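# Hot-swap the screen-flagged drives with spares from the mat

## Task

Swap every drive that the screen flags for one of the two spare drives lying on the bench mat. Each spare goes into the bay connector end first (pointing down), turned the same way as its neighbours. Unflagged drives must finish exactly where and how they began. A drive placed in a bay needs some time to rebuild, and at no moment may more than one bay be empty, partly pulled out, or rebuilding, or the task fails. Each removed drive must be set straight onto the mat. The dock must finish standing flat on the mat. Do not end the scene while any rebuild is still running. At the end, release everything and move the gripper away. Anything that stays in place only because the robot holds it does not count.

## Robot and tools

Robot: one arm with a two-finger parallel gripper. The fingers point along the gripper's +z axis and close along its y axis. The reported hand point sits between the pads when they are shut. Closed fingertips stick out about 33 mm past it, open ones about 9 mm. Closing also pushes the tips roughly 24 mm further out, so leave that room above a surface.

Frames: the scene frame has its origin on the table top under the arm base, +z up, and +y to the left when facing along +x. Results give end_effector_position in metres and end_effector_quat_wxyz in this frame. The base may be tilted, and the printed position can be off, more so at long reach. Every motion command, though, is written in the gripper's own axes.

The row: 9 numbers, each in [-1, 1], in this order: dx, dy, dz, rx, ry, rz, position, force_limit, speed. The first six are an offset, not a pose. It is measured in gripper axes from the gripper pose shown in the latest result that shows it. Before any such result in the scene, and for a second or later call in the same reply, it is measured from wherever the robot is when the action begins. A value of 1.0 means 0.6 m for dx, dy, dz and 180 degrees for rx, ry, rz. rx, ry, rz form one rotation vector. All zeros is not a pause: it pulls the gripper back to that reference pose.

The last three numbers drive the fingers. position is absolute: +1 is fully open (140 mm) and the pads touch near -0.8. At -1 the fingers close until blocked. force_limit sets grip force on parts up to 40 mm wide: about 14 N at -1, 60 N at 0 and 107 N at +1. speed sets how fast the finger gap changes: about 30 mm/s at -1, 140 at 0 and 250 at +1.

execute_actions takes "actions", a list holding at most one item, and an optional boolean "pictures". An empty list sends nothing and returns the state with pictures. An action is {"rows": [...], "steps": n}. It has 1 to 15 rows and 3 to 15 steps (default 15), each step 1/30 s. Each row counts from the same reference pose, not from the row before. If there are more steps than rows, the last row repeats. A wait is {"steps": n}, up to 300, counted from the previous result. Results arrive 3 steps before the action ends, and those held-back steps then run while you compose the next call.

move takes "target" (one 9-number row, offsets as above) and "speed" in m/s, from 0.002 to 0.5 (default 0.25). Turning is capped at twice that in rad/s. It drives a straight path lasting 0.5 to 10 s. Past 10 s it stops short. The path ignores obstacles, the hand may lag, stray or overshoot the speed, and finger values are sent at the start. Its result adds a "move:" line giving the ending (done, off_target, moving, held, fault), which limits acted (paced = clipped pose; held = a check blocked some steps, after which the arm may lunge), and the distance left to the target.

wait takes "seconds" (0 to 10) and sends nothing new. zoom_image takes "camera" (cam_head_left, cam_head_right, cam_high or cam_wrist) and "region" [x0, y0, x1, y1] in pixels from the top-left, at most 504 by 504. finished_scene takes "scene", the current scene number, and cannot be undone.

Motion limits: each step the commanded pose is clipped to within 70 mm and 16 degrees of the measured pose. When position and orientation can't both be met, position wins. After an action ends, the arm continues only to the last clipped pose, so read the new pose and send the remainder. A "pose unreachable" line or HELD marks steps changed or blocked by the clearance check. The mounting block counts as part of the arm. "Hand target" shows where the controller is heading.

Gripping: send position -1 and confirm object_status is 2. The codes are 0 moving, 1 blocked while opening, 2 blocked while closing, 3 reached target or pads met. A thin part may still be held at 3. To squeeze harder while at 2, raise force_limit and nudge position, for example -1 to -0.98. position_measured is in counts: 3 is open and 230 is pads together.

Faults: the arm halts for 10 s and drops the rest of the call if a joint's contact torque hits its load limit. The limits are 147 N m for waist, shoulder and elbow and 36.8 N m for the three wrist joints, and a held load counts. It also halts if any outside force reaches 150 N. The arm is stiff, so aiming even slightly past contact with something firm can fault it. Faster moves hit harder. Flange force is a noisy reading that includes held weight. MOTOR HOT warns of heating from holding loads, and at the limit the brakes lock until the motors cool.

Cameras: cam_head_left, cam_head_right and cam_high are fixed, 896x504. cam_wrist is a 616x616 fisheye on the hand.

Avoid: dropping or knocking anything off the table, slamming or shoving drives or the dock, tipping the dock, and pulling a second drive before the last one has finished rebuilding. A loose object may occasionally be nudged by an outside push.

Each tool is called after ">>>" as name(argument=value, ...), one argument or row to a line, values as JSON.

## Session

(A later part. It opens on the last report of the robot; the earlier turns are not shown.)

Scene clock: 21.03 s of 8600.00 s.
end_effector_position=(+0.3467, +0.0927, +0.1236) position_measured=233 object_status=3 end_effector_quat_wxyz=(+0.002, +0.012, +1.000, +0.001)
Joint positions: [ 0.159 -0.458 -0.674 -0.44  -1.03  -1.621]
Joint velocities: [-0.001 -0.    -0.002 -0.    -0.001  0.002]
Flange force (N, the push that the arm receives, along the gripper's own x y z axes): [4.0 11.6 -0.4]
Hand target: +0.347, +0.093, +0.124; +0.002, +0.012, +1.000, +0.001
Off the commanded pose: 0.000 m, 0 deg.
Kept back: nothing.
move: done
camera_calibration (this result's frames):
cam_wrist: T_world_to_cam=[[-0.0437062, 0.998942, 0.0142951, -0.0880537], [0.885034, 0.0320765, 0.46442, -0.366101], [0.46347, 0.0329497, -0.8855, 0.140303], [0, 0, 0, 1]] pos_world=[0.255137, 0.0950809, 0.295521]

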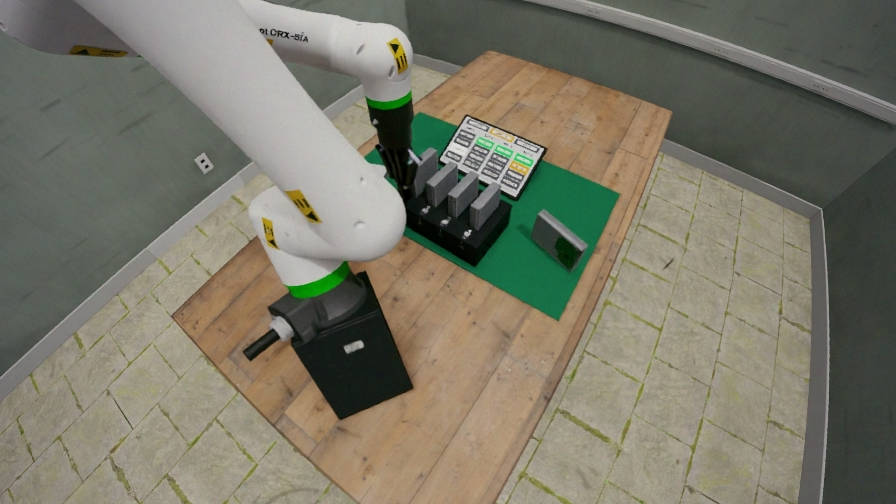

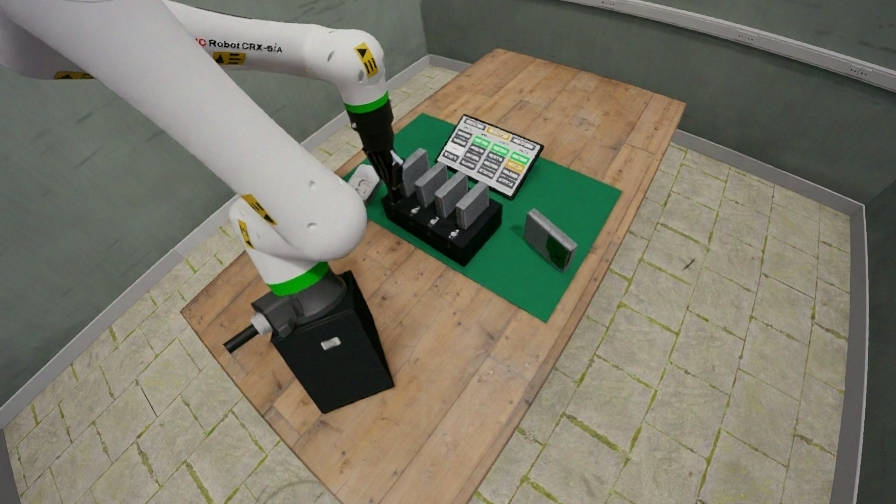

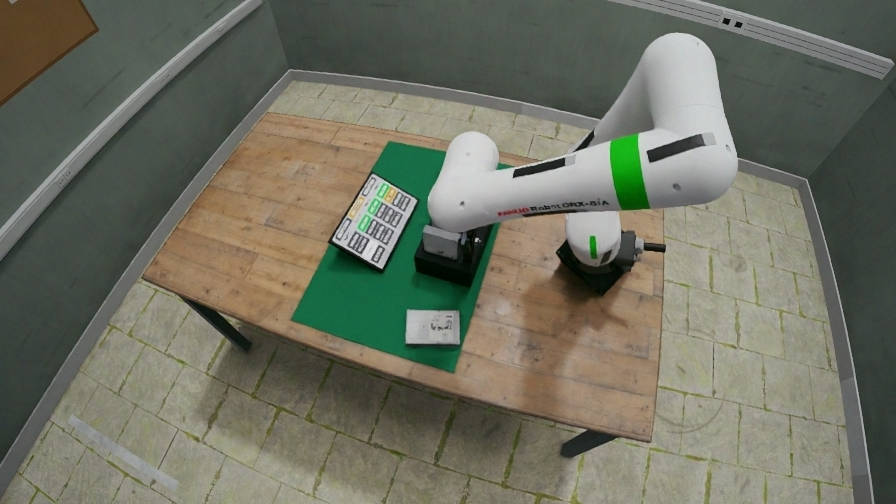

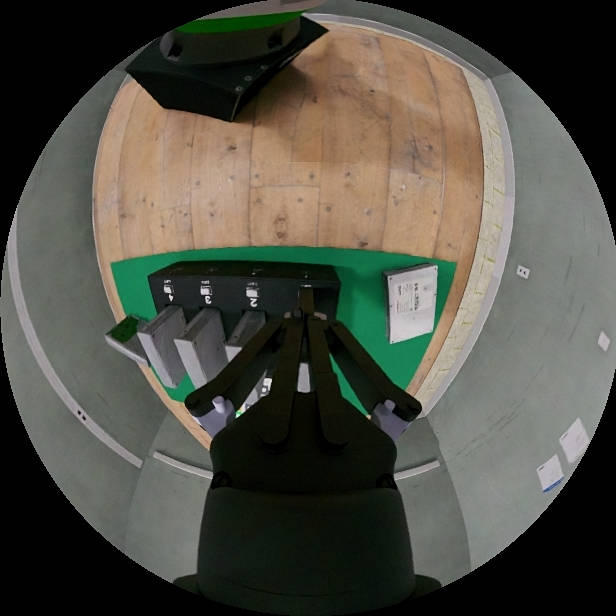

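>>> move(
  target=[0,0,-0.052,0,0,0,-0.3,0,0],
  speed=0.08,
)

>>> move(
  target=[-0.13,0,0,0,0,0,-0.3,0,0],
  speed=0.08,
)

>>> zoom_image(
  camera="cam_wrist",
  region=[200,230,400,350],
)

Scene clock: 22.00 s of 8600.00 s.
end_effector_position=(+0.3467, +0.0926, +0.1549) position_measured=167 object_status=3 end_effector_quat_wxyz=(+0.002, +0.012, +1.000, +0.001)
Joint positions: [ 0.109 -0.499 -0.632 -0.436 -1.126 -1.609]
Joint velocities: [ 0.    -0.     0.001  0.     0.     0.   ]
Flange force (N, the push that the arm receives, along the gripper's own x y z axes): [-0.9 2.5 0.3]
Hand target: +0.347, +0.093, +0.155; +0.002, +0.012, +1.000, +0.001
Off the commanded pose: 0.000 m, 0 deg.
Kept back: nothing.
move: done
camera_calibration (this result's frames):
cam_wrist: T_world_to_cam=[[-0.0440478, 0.998933, 0.0138767, -0.0881792], [0.885013, 0.0325729, 0.464426, -0.380633], [0.463479, 0.032738, -0.885503, 0.167983], [0, 0, 0, 1]] pos_world=[0.255124, 0.094984, 0.326749]

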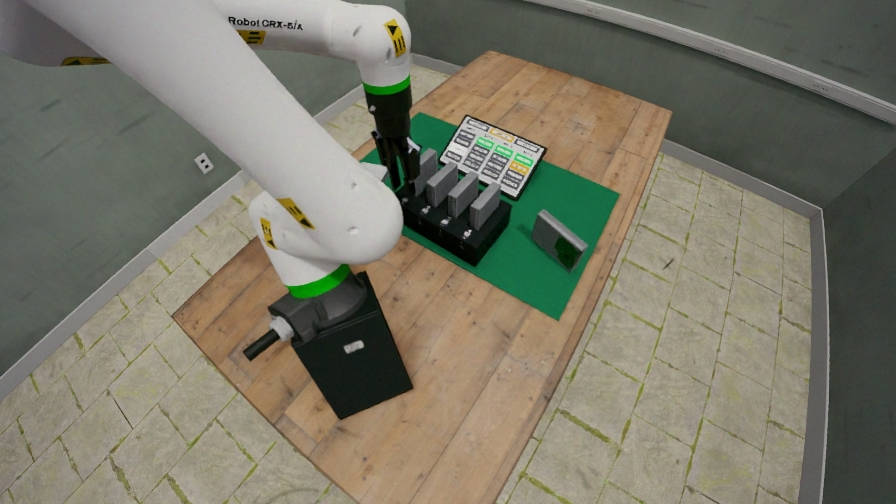

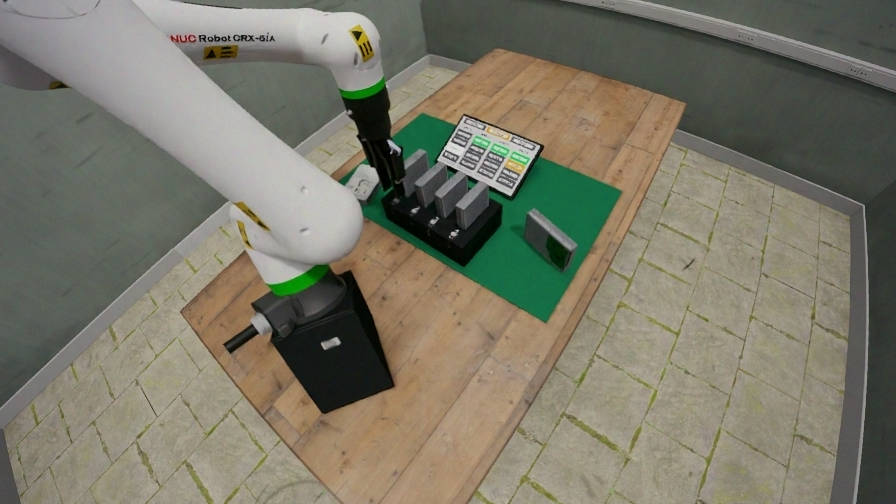

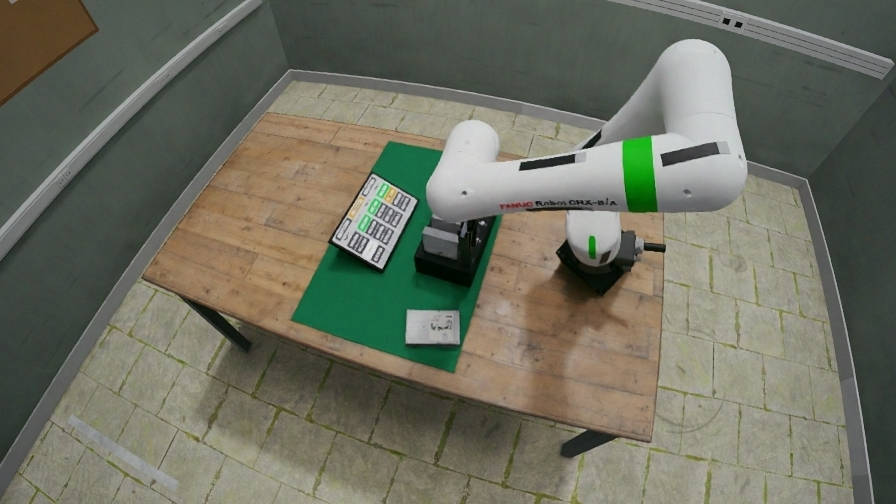

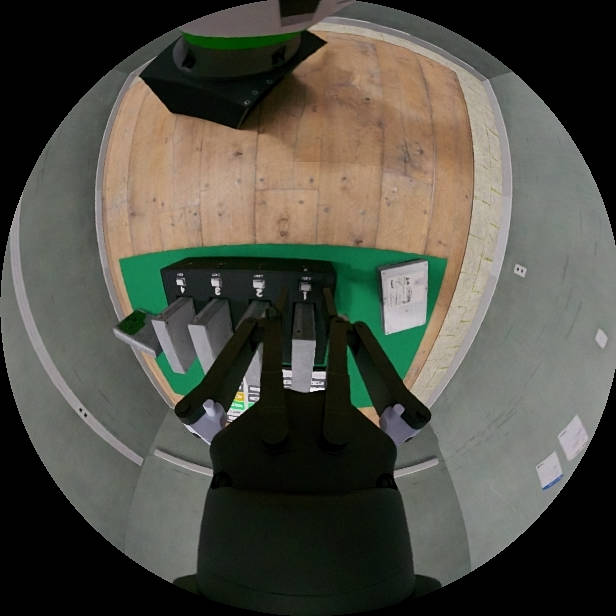

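Scene clock: 23.30 s of 8600.00 s.
end_effector_position=(+0.4247, +0.0908, +0.1550) position_measured=167 object_status=3 end_effector_quat_wxyz=(+0.002, +0.012, +1.000, +0.001)
Joint positions: [ 0.049 -0.274 -0.437 -0.458 -1.124 -1.536]
Joint velocities: [ 0.     0.001  0.002  0.     0.001 -0.   ]
Flange force (N, the push that the arm receives, along the gripper's own x y z axes): [6.9 3.1 -0.8]
Hand target: +0.425, +0.091, +0.155; +0.002, +0.012, +1.000, +0.001
Off the commanded pose: 0.000 m, 0 deg.
Kept back: nothing.
move: done
camera_calibration (this result's frames):
cam_wrist: T_world_to_cam=[[-0.0440974, 0.998936, 0.0134906, -0.0829513], [0.884954, 0.0327924, 0.464522, -0.449691], [0.463586, 0.0324228, -0.885459, 0.131967], [0, 0, 0, 1]] pos_world=[0.33312, 0.0933308, 0.326862]

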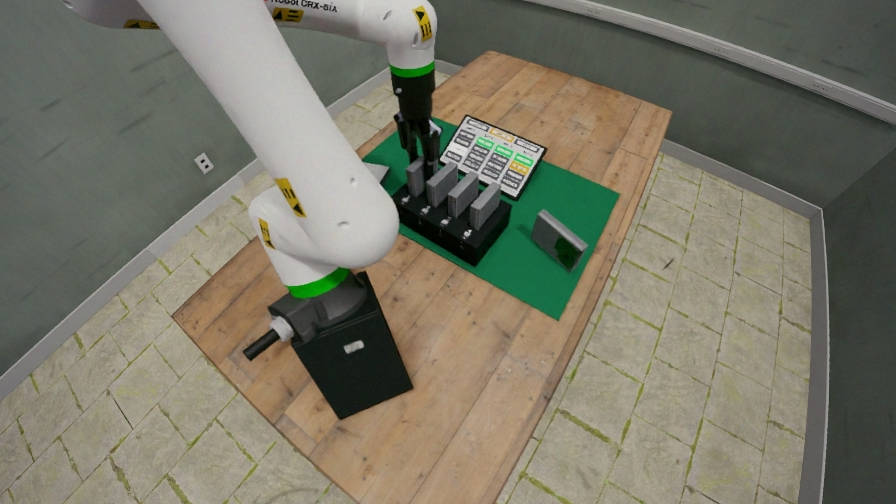

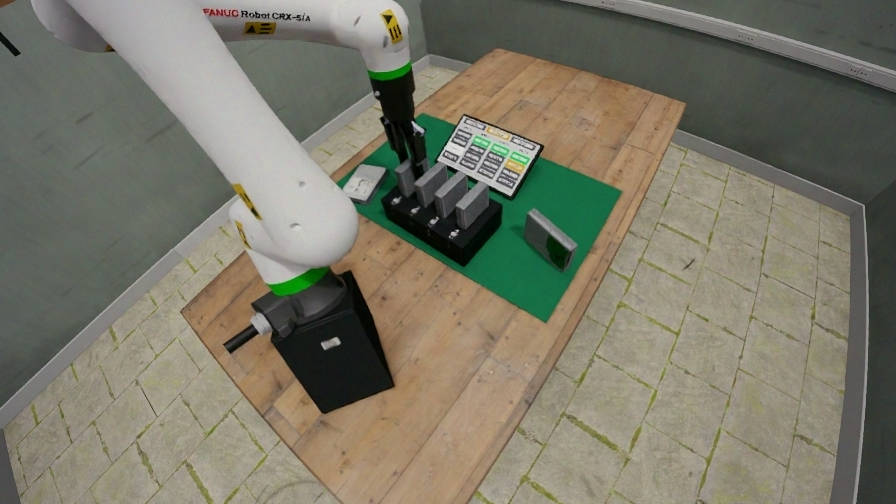

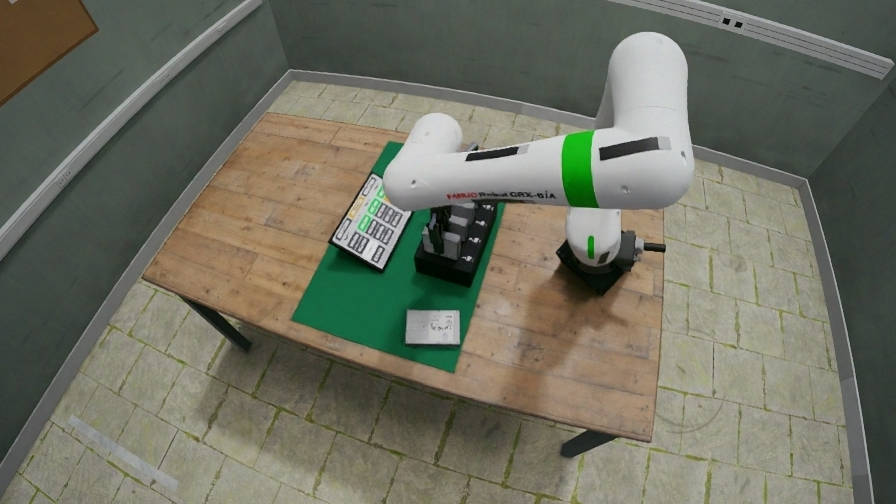

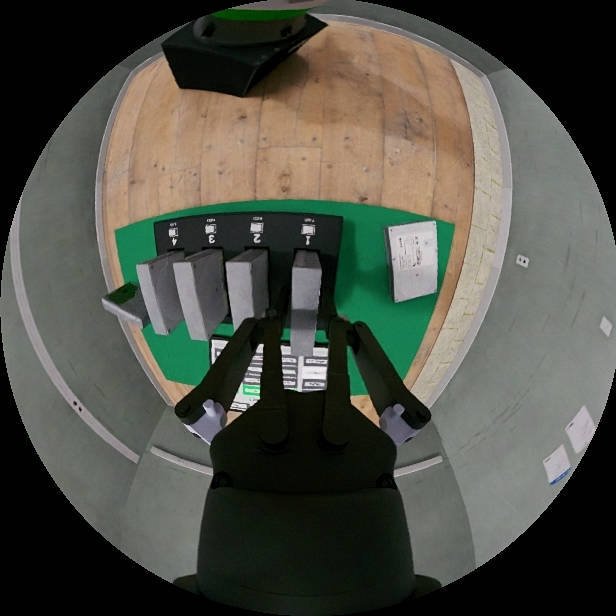

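Region (200, 230, 400, 350) of cam_wrist's 616x616 image, scaled by 2.520, with more detail than that image has; it fills the top 302 rows of this view, and the rest is white.

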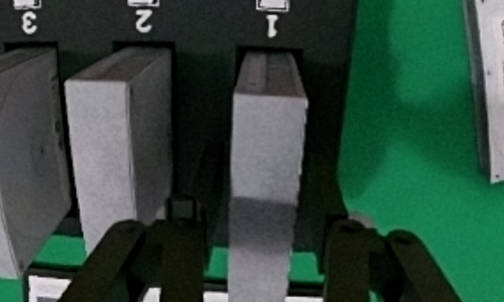

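>>> move(
  target=[0,0.002,0,0,0,0,-1,0,0],
  speed=0.02,
)

>>> move(
  target=[0,0,-0.15,0,0,0,-1,0,0],
  speed=0.08,
)

>>> move(
  target=[-0.38,0.31,0,0,0,0,-1,0,0],
  speed=0.2,
)

>>> move(
  target=[0,0,0.175,0,0,0,-1,0,0],
  speed=0.1,
)

Scene clock: 24.23 s of 8600.00 s.
end_effector_position=(+0.4247, +0.0920, +0.1550) position_measured=194 object_status=2 end_effector_quat_wxyz=(+0.002, +0.012, +1.000, +0.001)
Joint positions: [ 0.053 -0.276 -0.437 -0.457 -1.124 -1.541]
Joint velocities: [-0.001  0.001  0.001 -0.     0.     0.002]
Flange force (N, the push that the arm receives, along the gripper's own x y z axes): [5.3 -13.2 0.9]
Hand target: +0.425, +0.092, +0.155; +0.002, +0.012, +1.000, +0.001
Off the commanded pose: 0.000 m, 0 deg.
Kept back: nothing.
move: done
camera_calibration (this result's frames):
cam_wrist: T_world_to_cam=[[-0.0441499, 0.998934, 0.0134545, -0.084112], [0.884953, 0.0328557, 0.464519, -0.449765], [0.463582, 0.0324151, -0.885461, 0.131928], [0, 0, 0, 1]] pos_world=[0.333148, 0.0945233, 0.326874]

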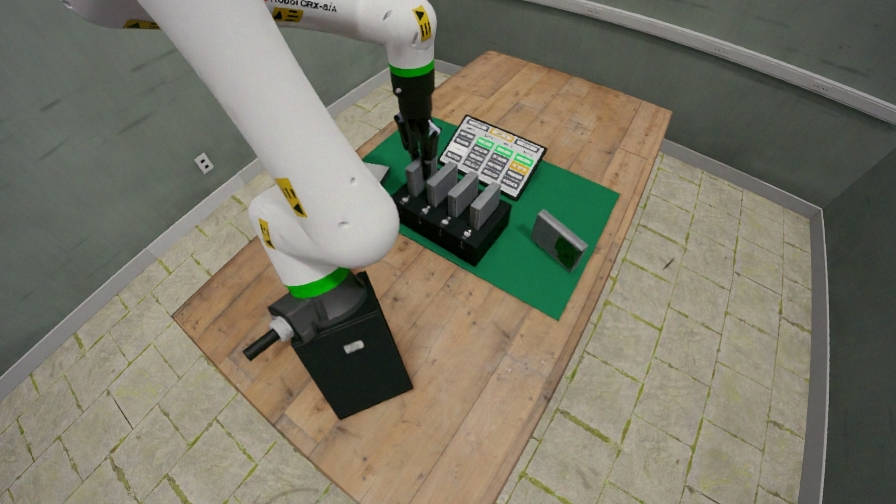

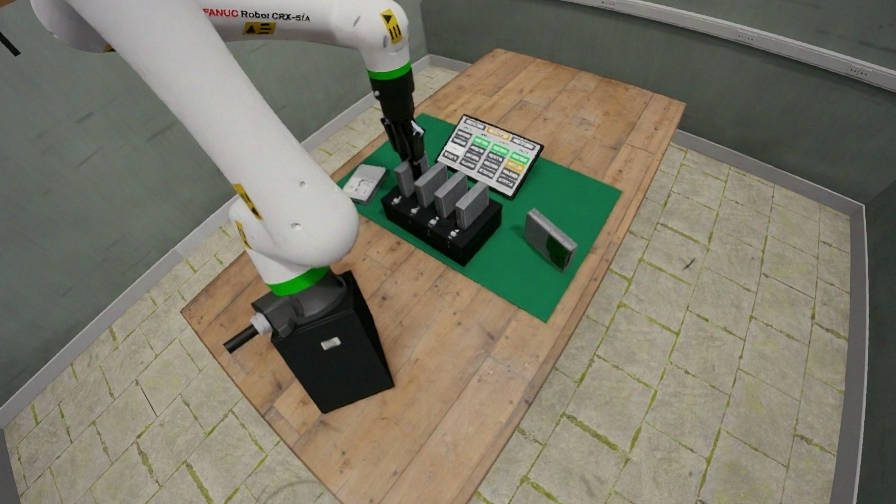

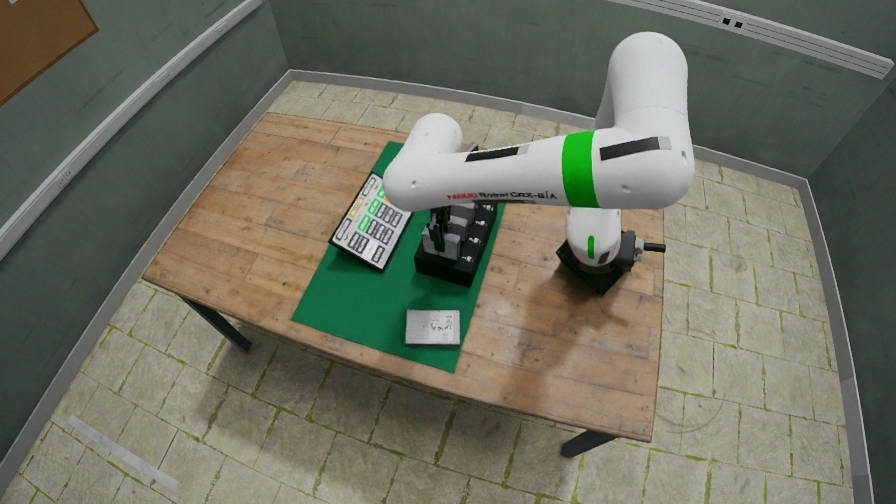

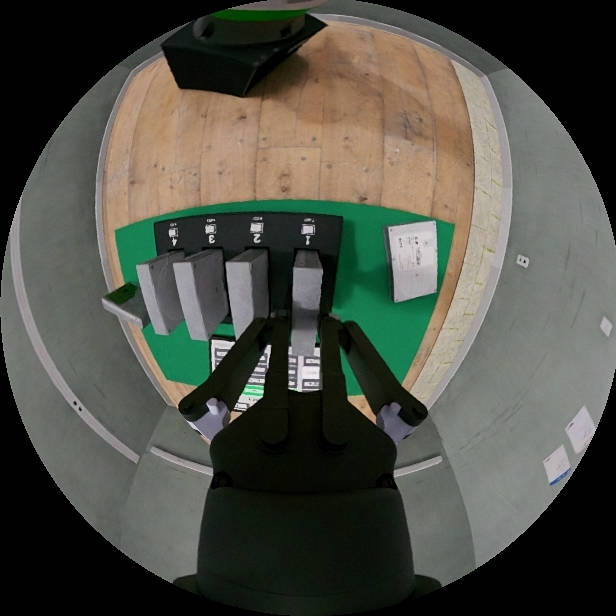

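Scene clock: 25.63 s of 8600.00 s.
end_effector_position=(+0.4247, +0.0921, +0.2450) position_measured=194 object_status=2 end_effector_quat_wxyz=(+0.002, +0.011, +1.000, +0.001)
Joint positions: [-0.072 -0.343 -0.301 -0.457 -1.361 -1.517]
Joint velocities: [-0.     0.001  0.001  0.     0.    -0.001]
Flange force (N, the push that the arm receives, along the gripper's own x y z axes): [6.6 9.1 7.8]
Hand target: +0.425, +0.092, +0.245; +0.002, +0.011, +1.000, +0.001
Off the commanded pose: 0.000 m, 0 deg.
Kept back: nothing.
move: done
camera_calibration (this result's frames):
cam_wrist: T_world_to_cam=[[-0.0446297, 0.998916, 0.0132089, -0.0850807], [0.884902, 0.0333925, 0.464579, -0.491534], [0.463635, 0.0324226, -0.885433, 0.211622], [0, 0, 0, 1]] pos_world=[0.333046, 0.0945407, 0.416857]

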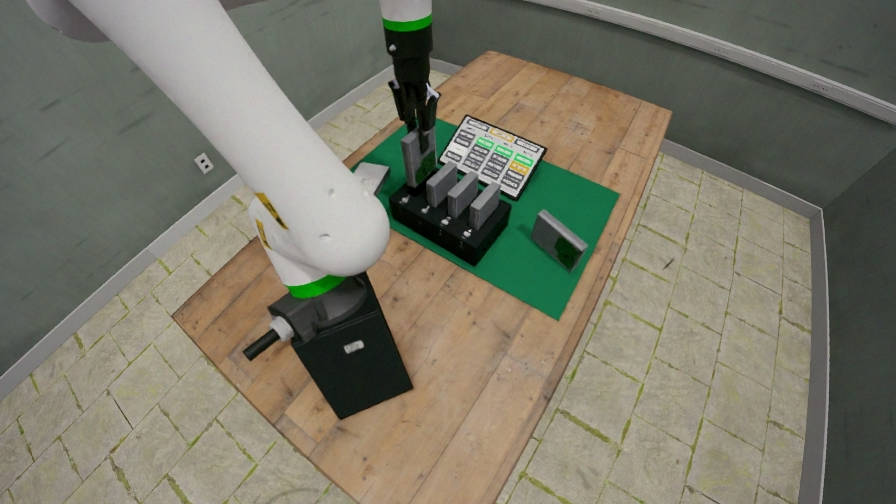

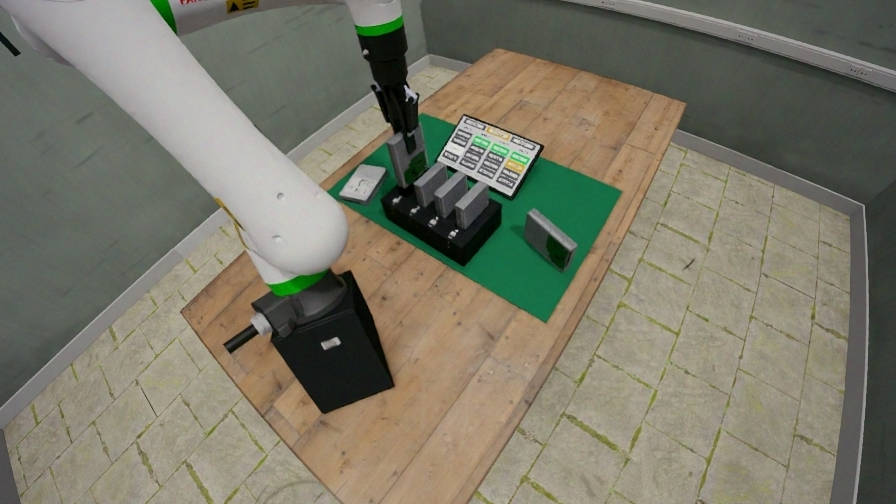

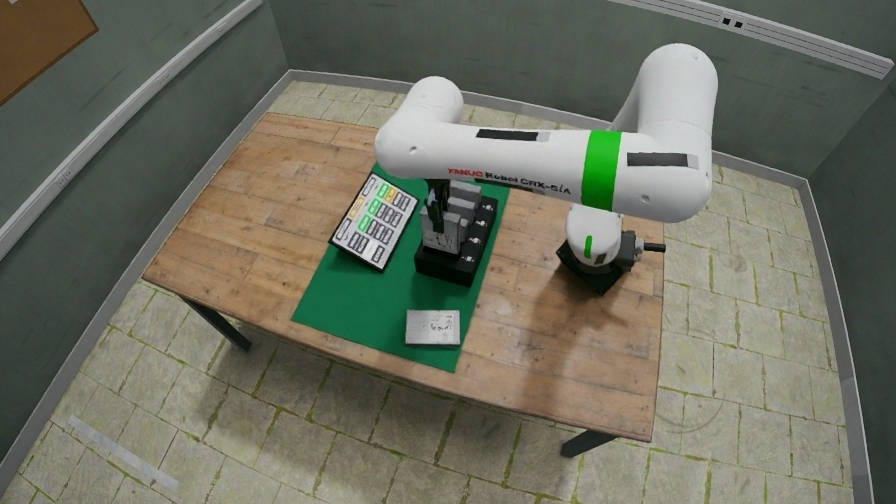

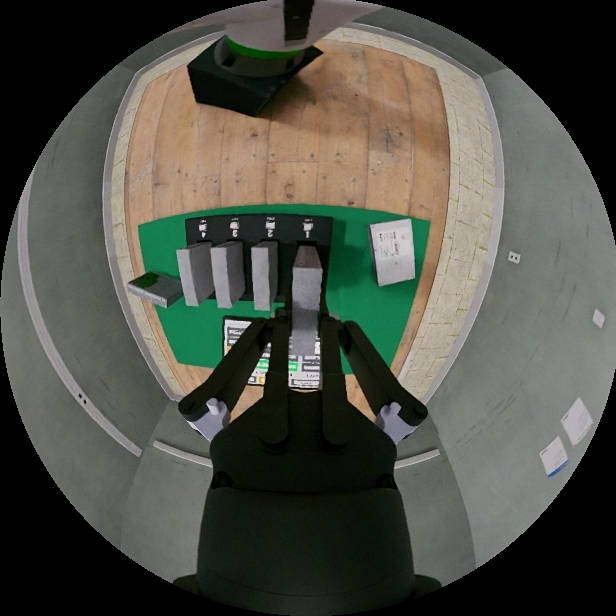

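Scene clock: 27.50 s of 8600.00 s.
end_effector_position=(+0.6562, +0.2737, +0.2455) position_measured=194 object_status=2 end_effector_quat_wxyz=(+0.002, +0.011, +1.000, +0.002)
Joint positions: [ 0.257  0.153  0.435 -0.34  -1.455 -1.914]
Joint velocities: [0.    0.001 0.    0.    0.001 0.   ]
Flange force (N, the push that the arm receives, along the gripper's own x y z axes): [8.7 1.8 4.7]
Hand target: +0.656, +0.274, +0.245; +0.002, +0.011, +1.000, +0.002
Off the commanded pose: 0.001 m, 0 deg.
Kept back: nothing.
move: done
camera_calibration (this result's frames):
cam_wrist: T_world_to_cam=[[-0.0446241, 0.998889, 0.0151776, -0.256632], [0.885279, 0.0324997, 0.463923, -0.70258], [0.462914, 0.0341386, -0.885745, 0.098892], [0, 0, 0, 1]] pos_world=[0.564749, 0.275804, 0.417431]

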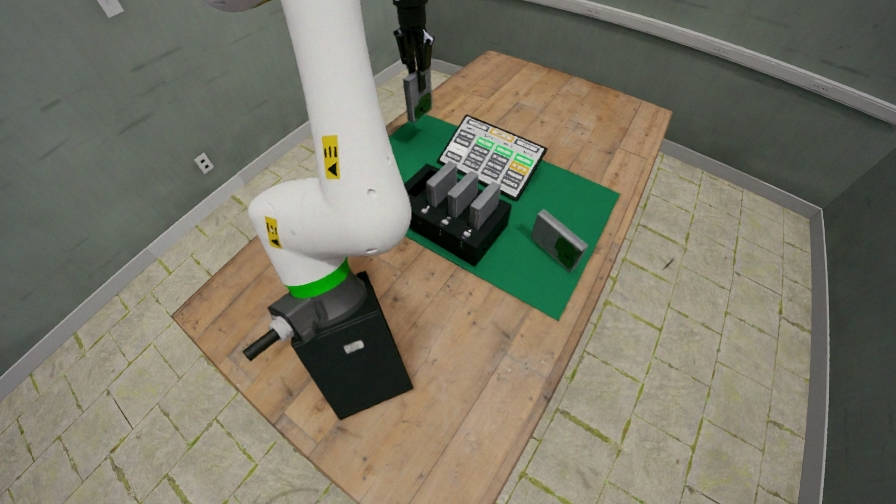

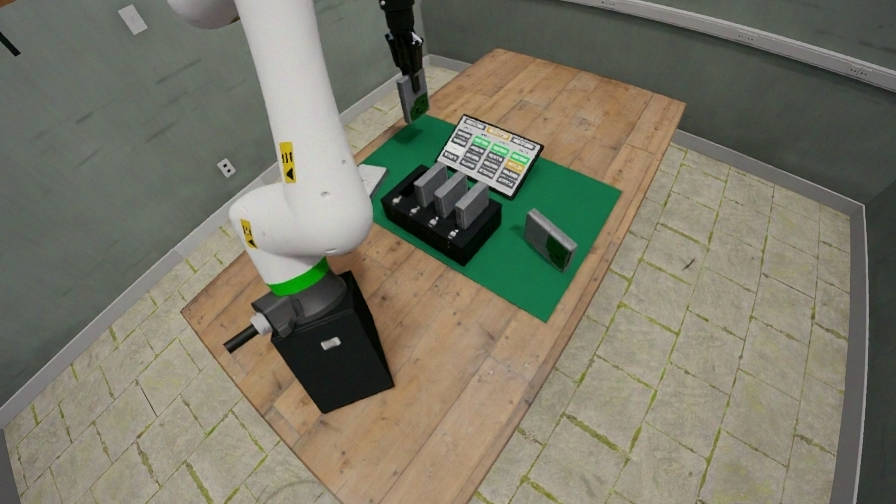

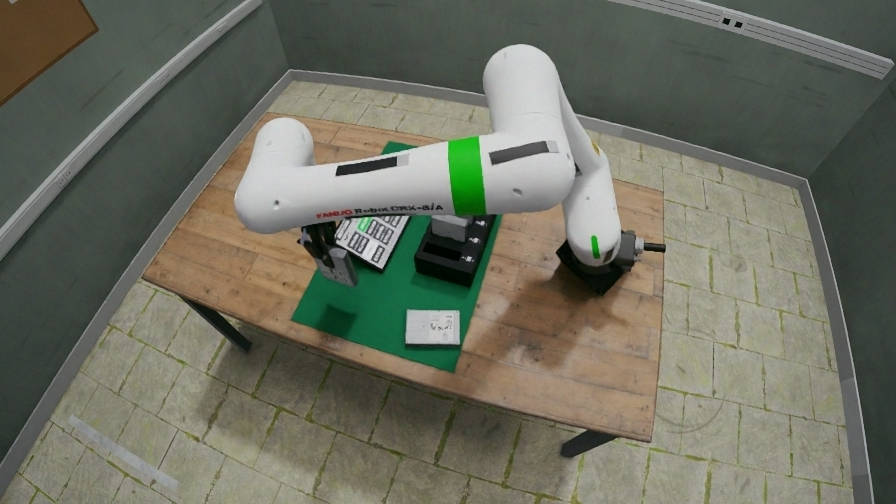

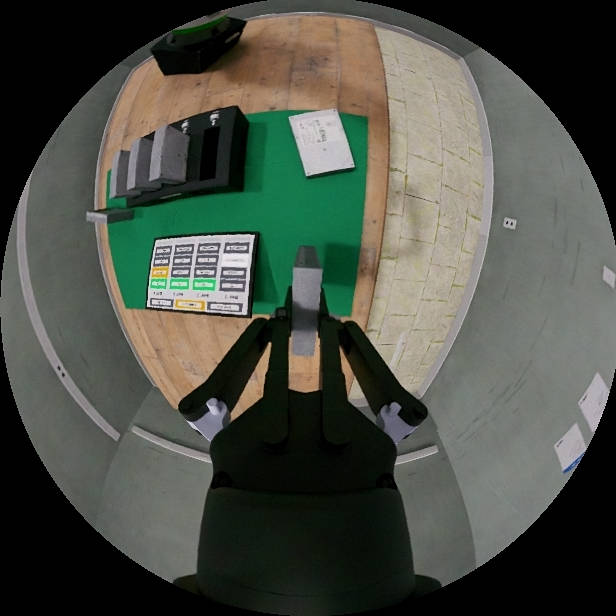

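Scene clock: 28.83 s of 8600.00 s.
end_effector_position=(+0.6564, +0.2736, +0.1405) position_measured=194 object_status=2 end_effector_quat_wxyz=(+0.002, +0.011, +1.000, +0.002)
Joint positions: [ 0.324  0.215  0.291 -0.329 -1.24  -1.909]
Joint velocities: [ 0.    -0.    -0.001 -0.    -0.    -0.002]
Flange force (N, the push that the arm receives, along the gripper's own x y z axes): [4.5 1.8 5.7]
Hand target: +0.656, +0.274, +0.140; +0.002, +0.011, +1.000, +0.002
Off the commanded pose: 0.000 m, 0 deg.
Kept back: nothing.
move: done
camera_calibration (this result's frames):
cam_wrist: T_world_to_cam=[[-0.0442622, 0.998905, 0.0151553, -0.255253], [0.885272, 0.0321879, 0.463959, -0.653949], [0.462963, 0.0339524, -0.885727, 0.0058495], [0, 0, 0, 1]] pos_world=[0.564916, 0.275824, 0.312455]

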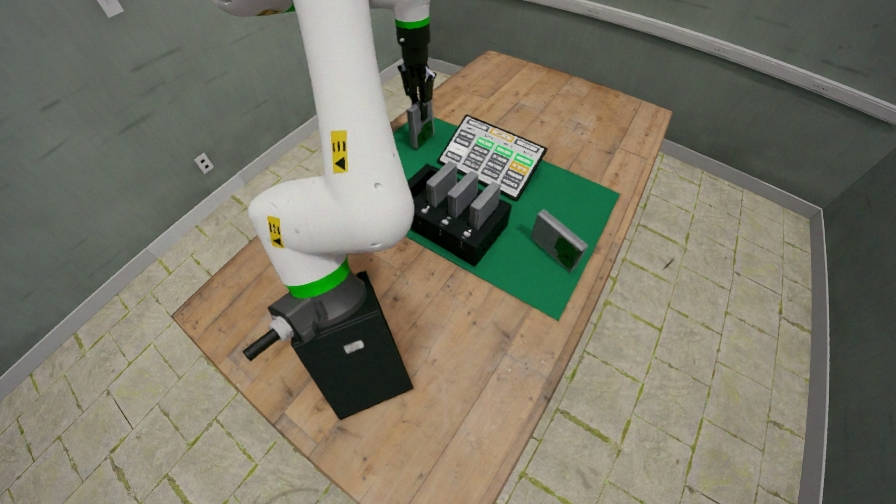

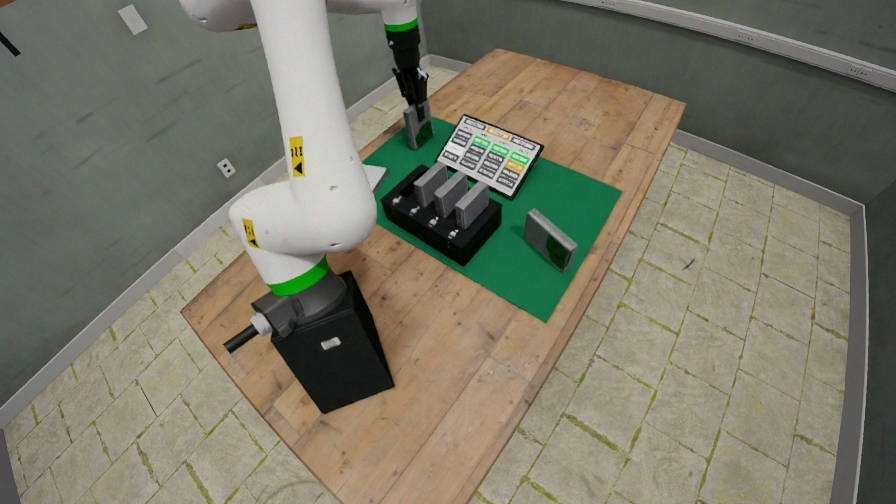

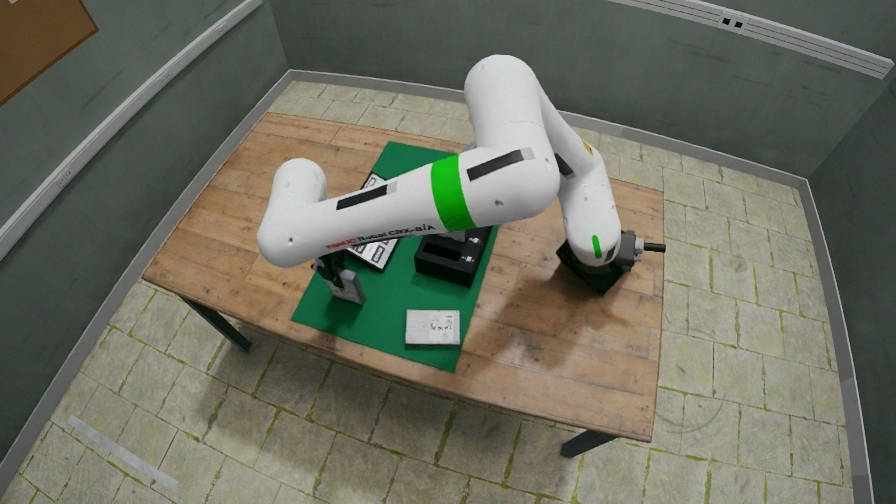

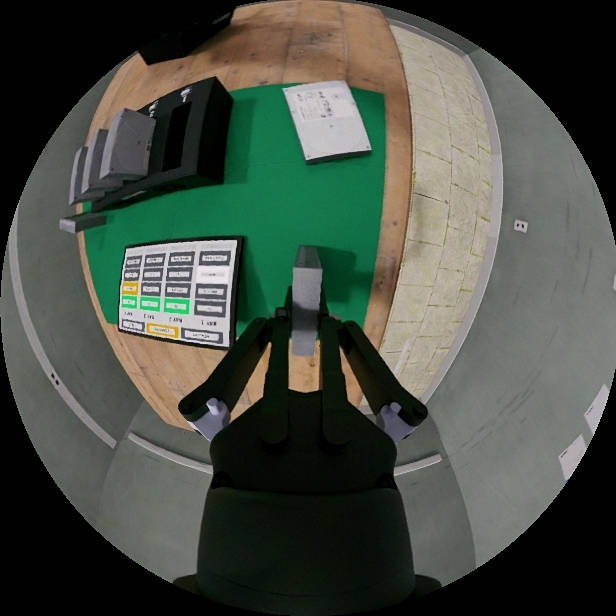

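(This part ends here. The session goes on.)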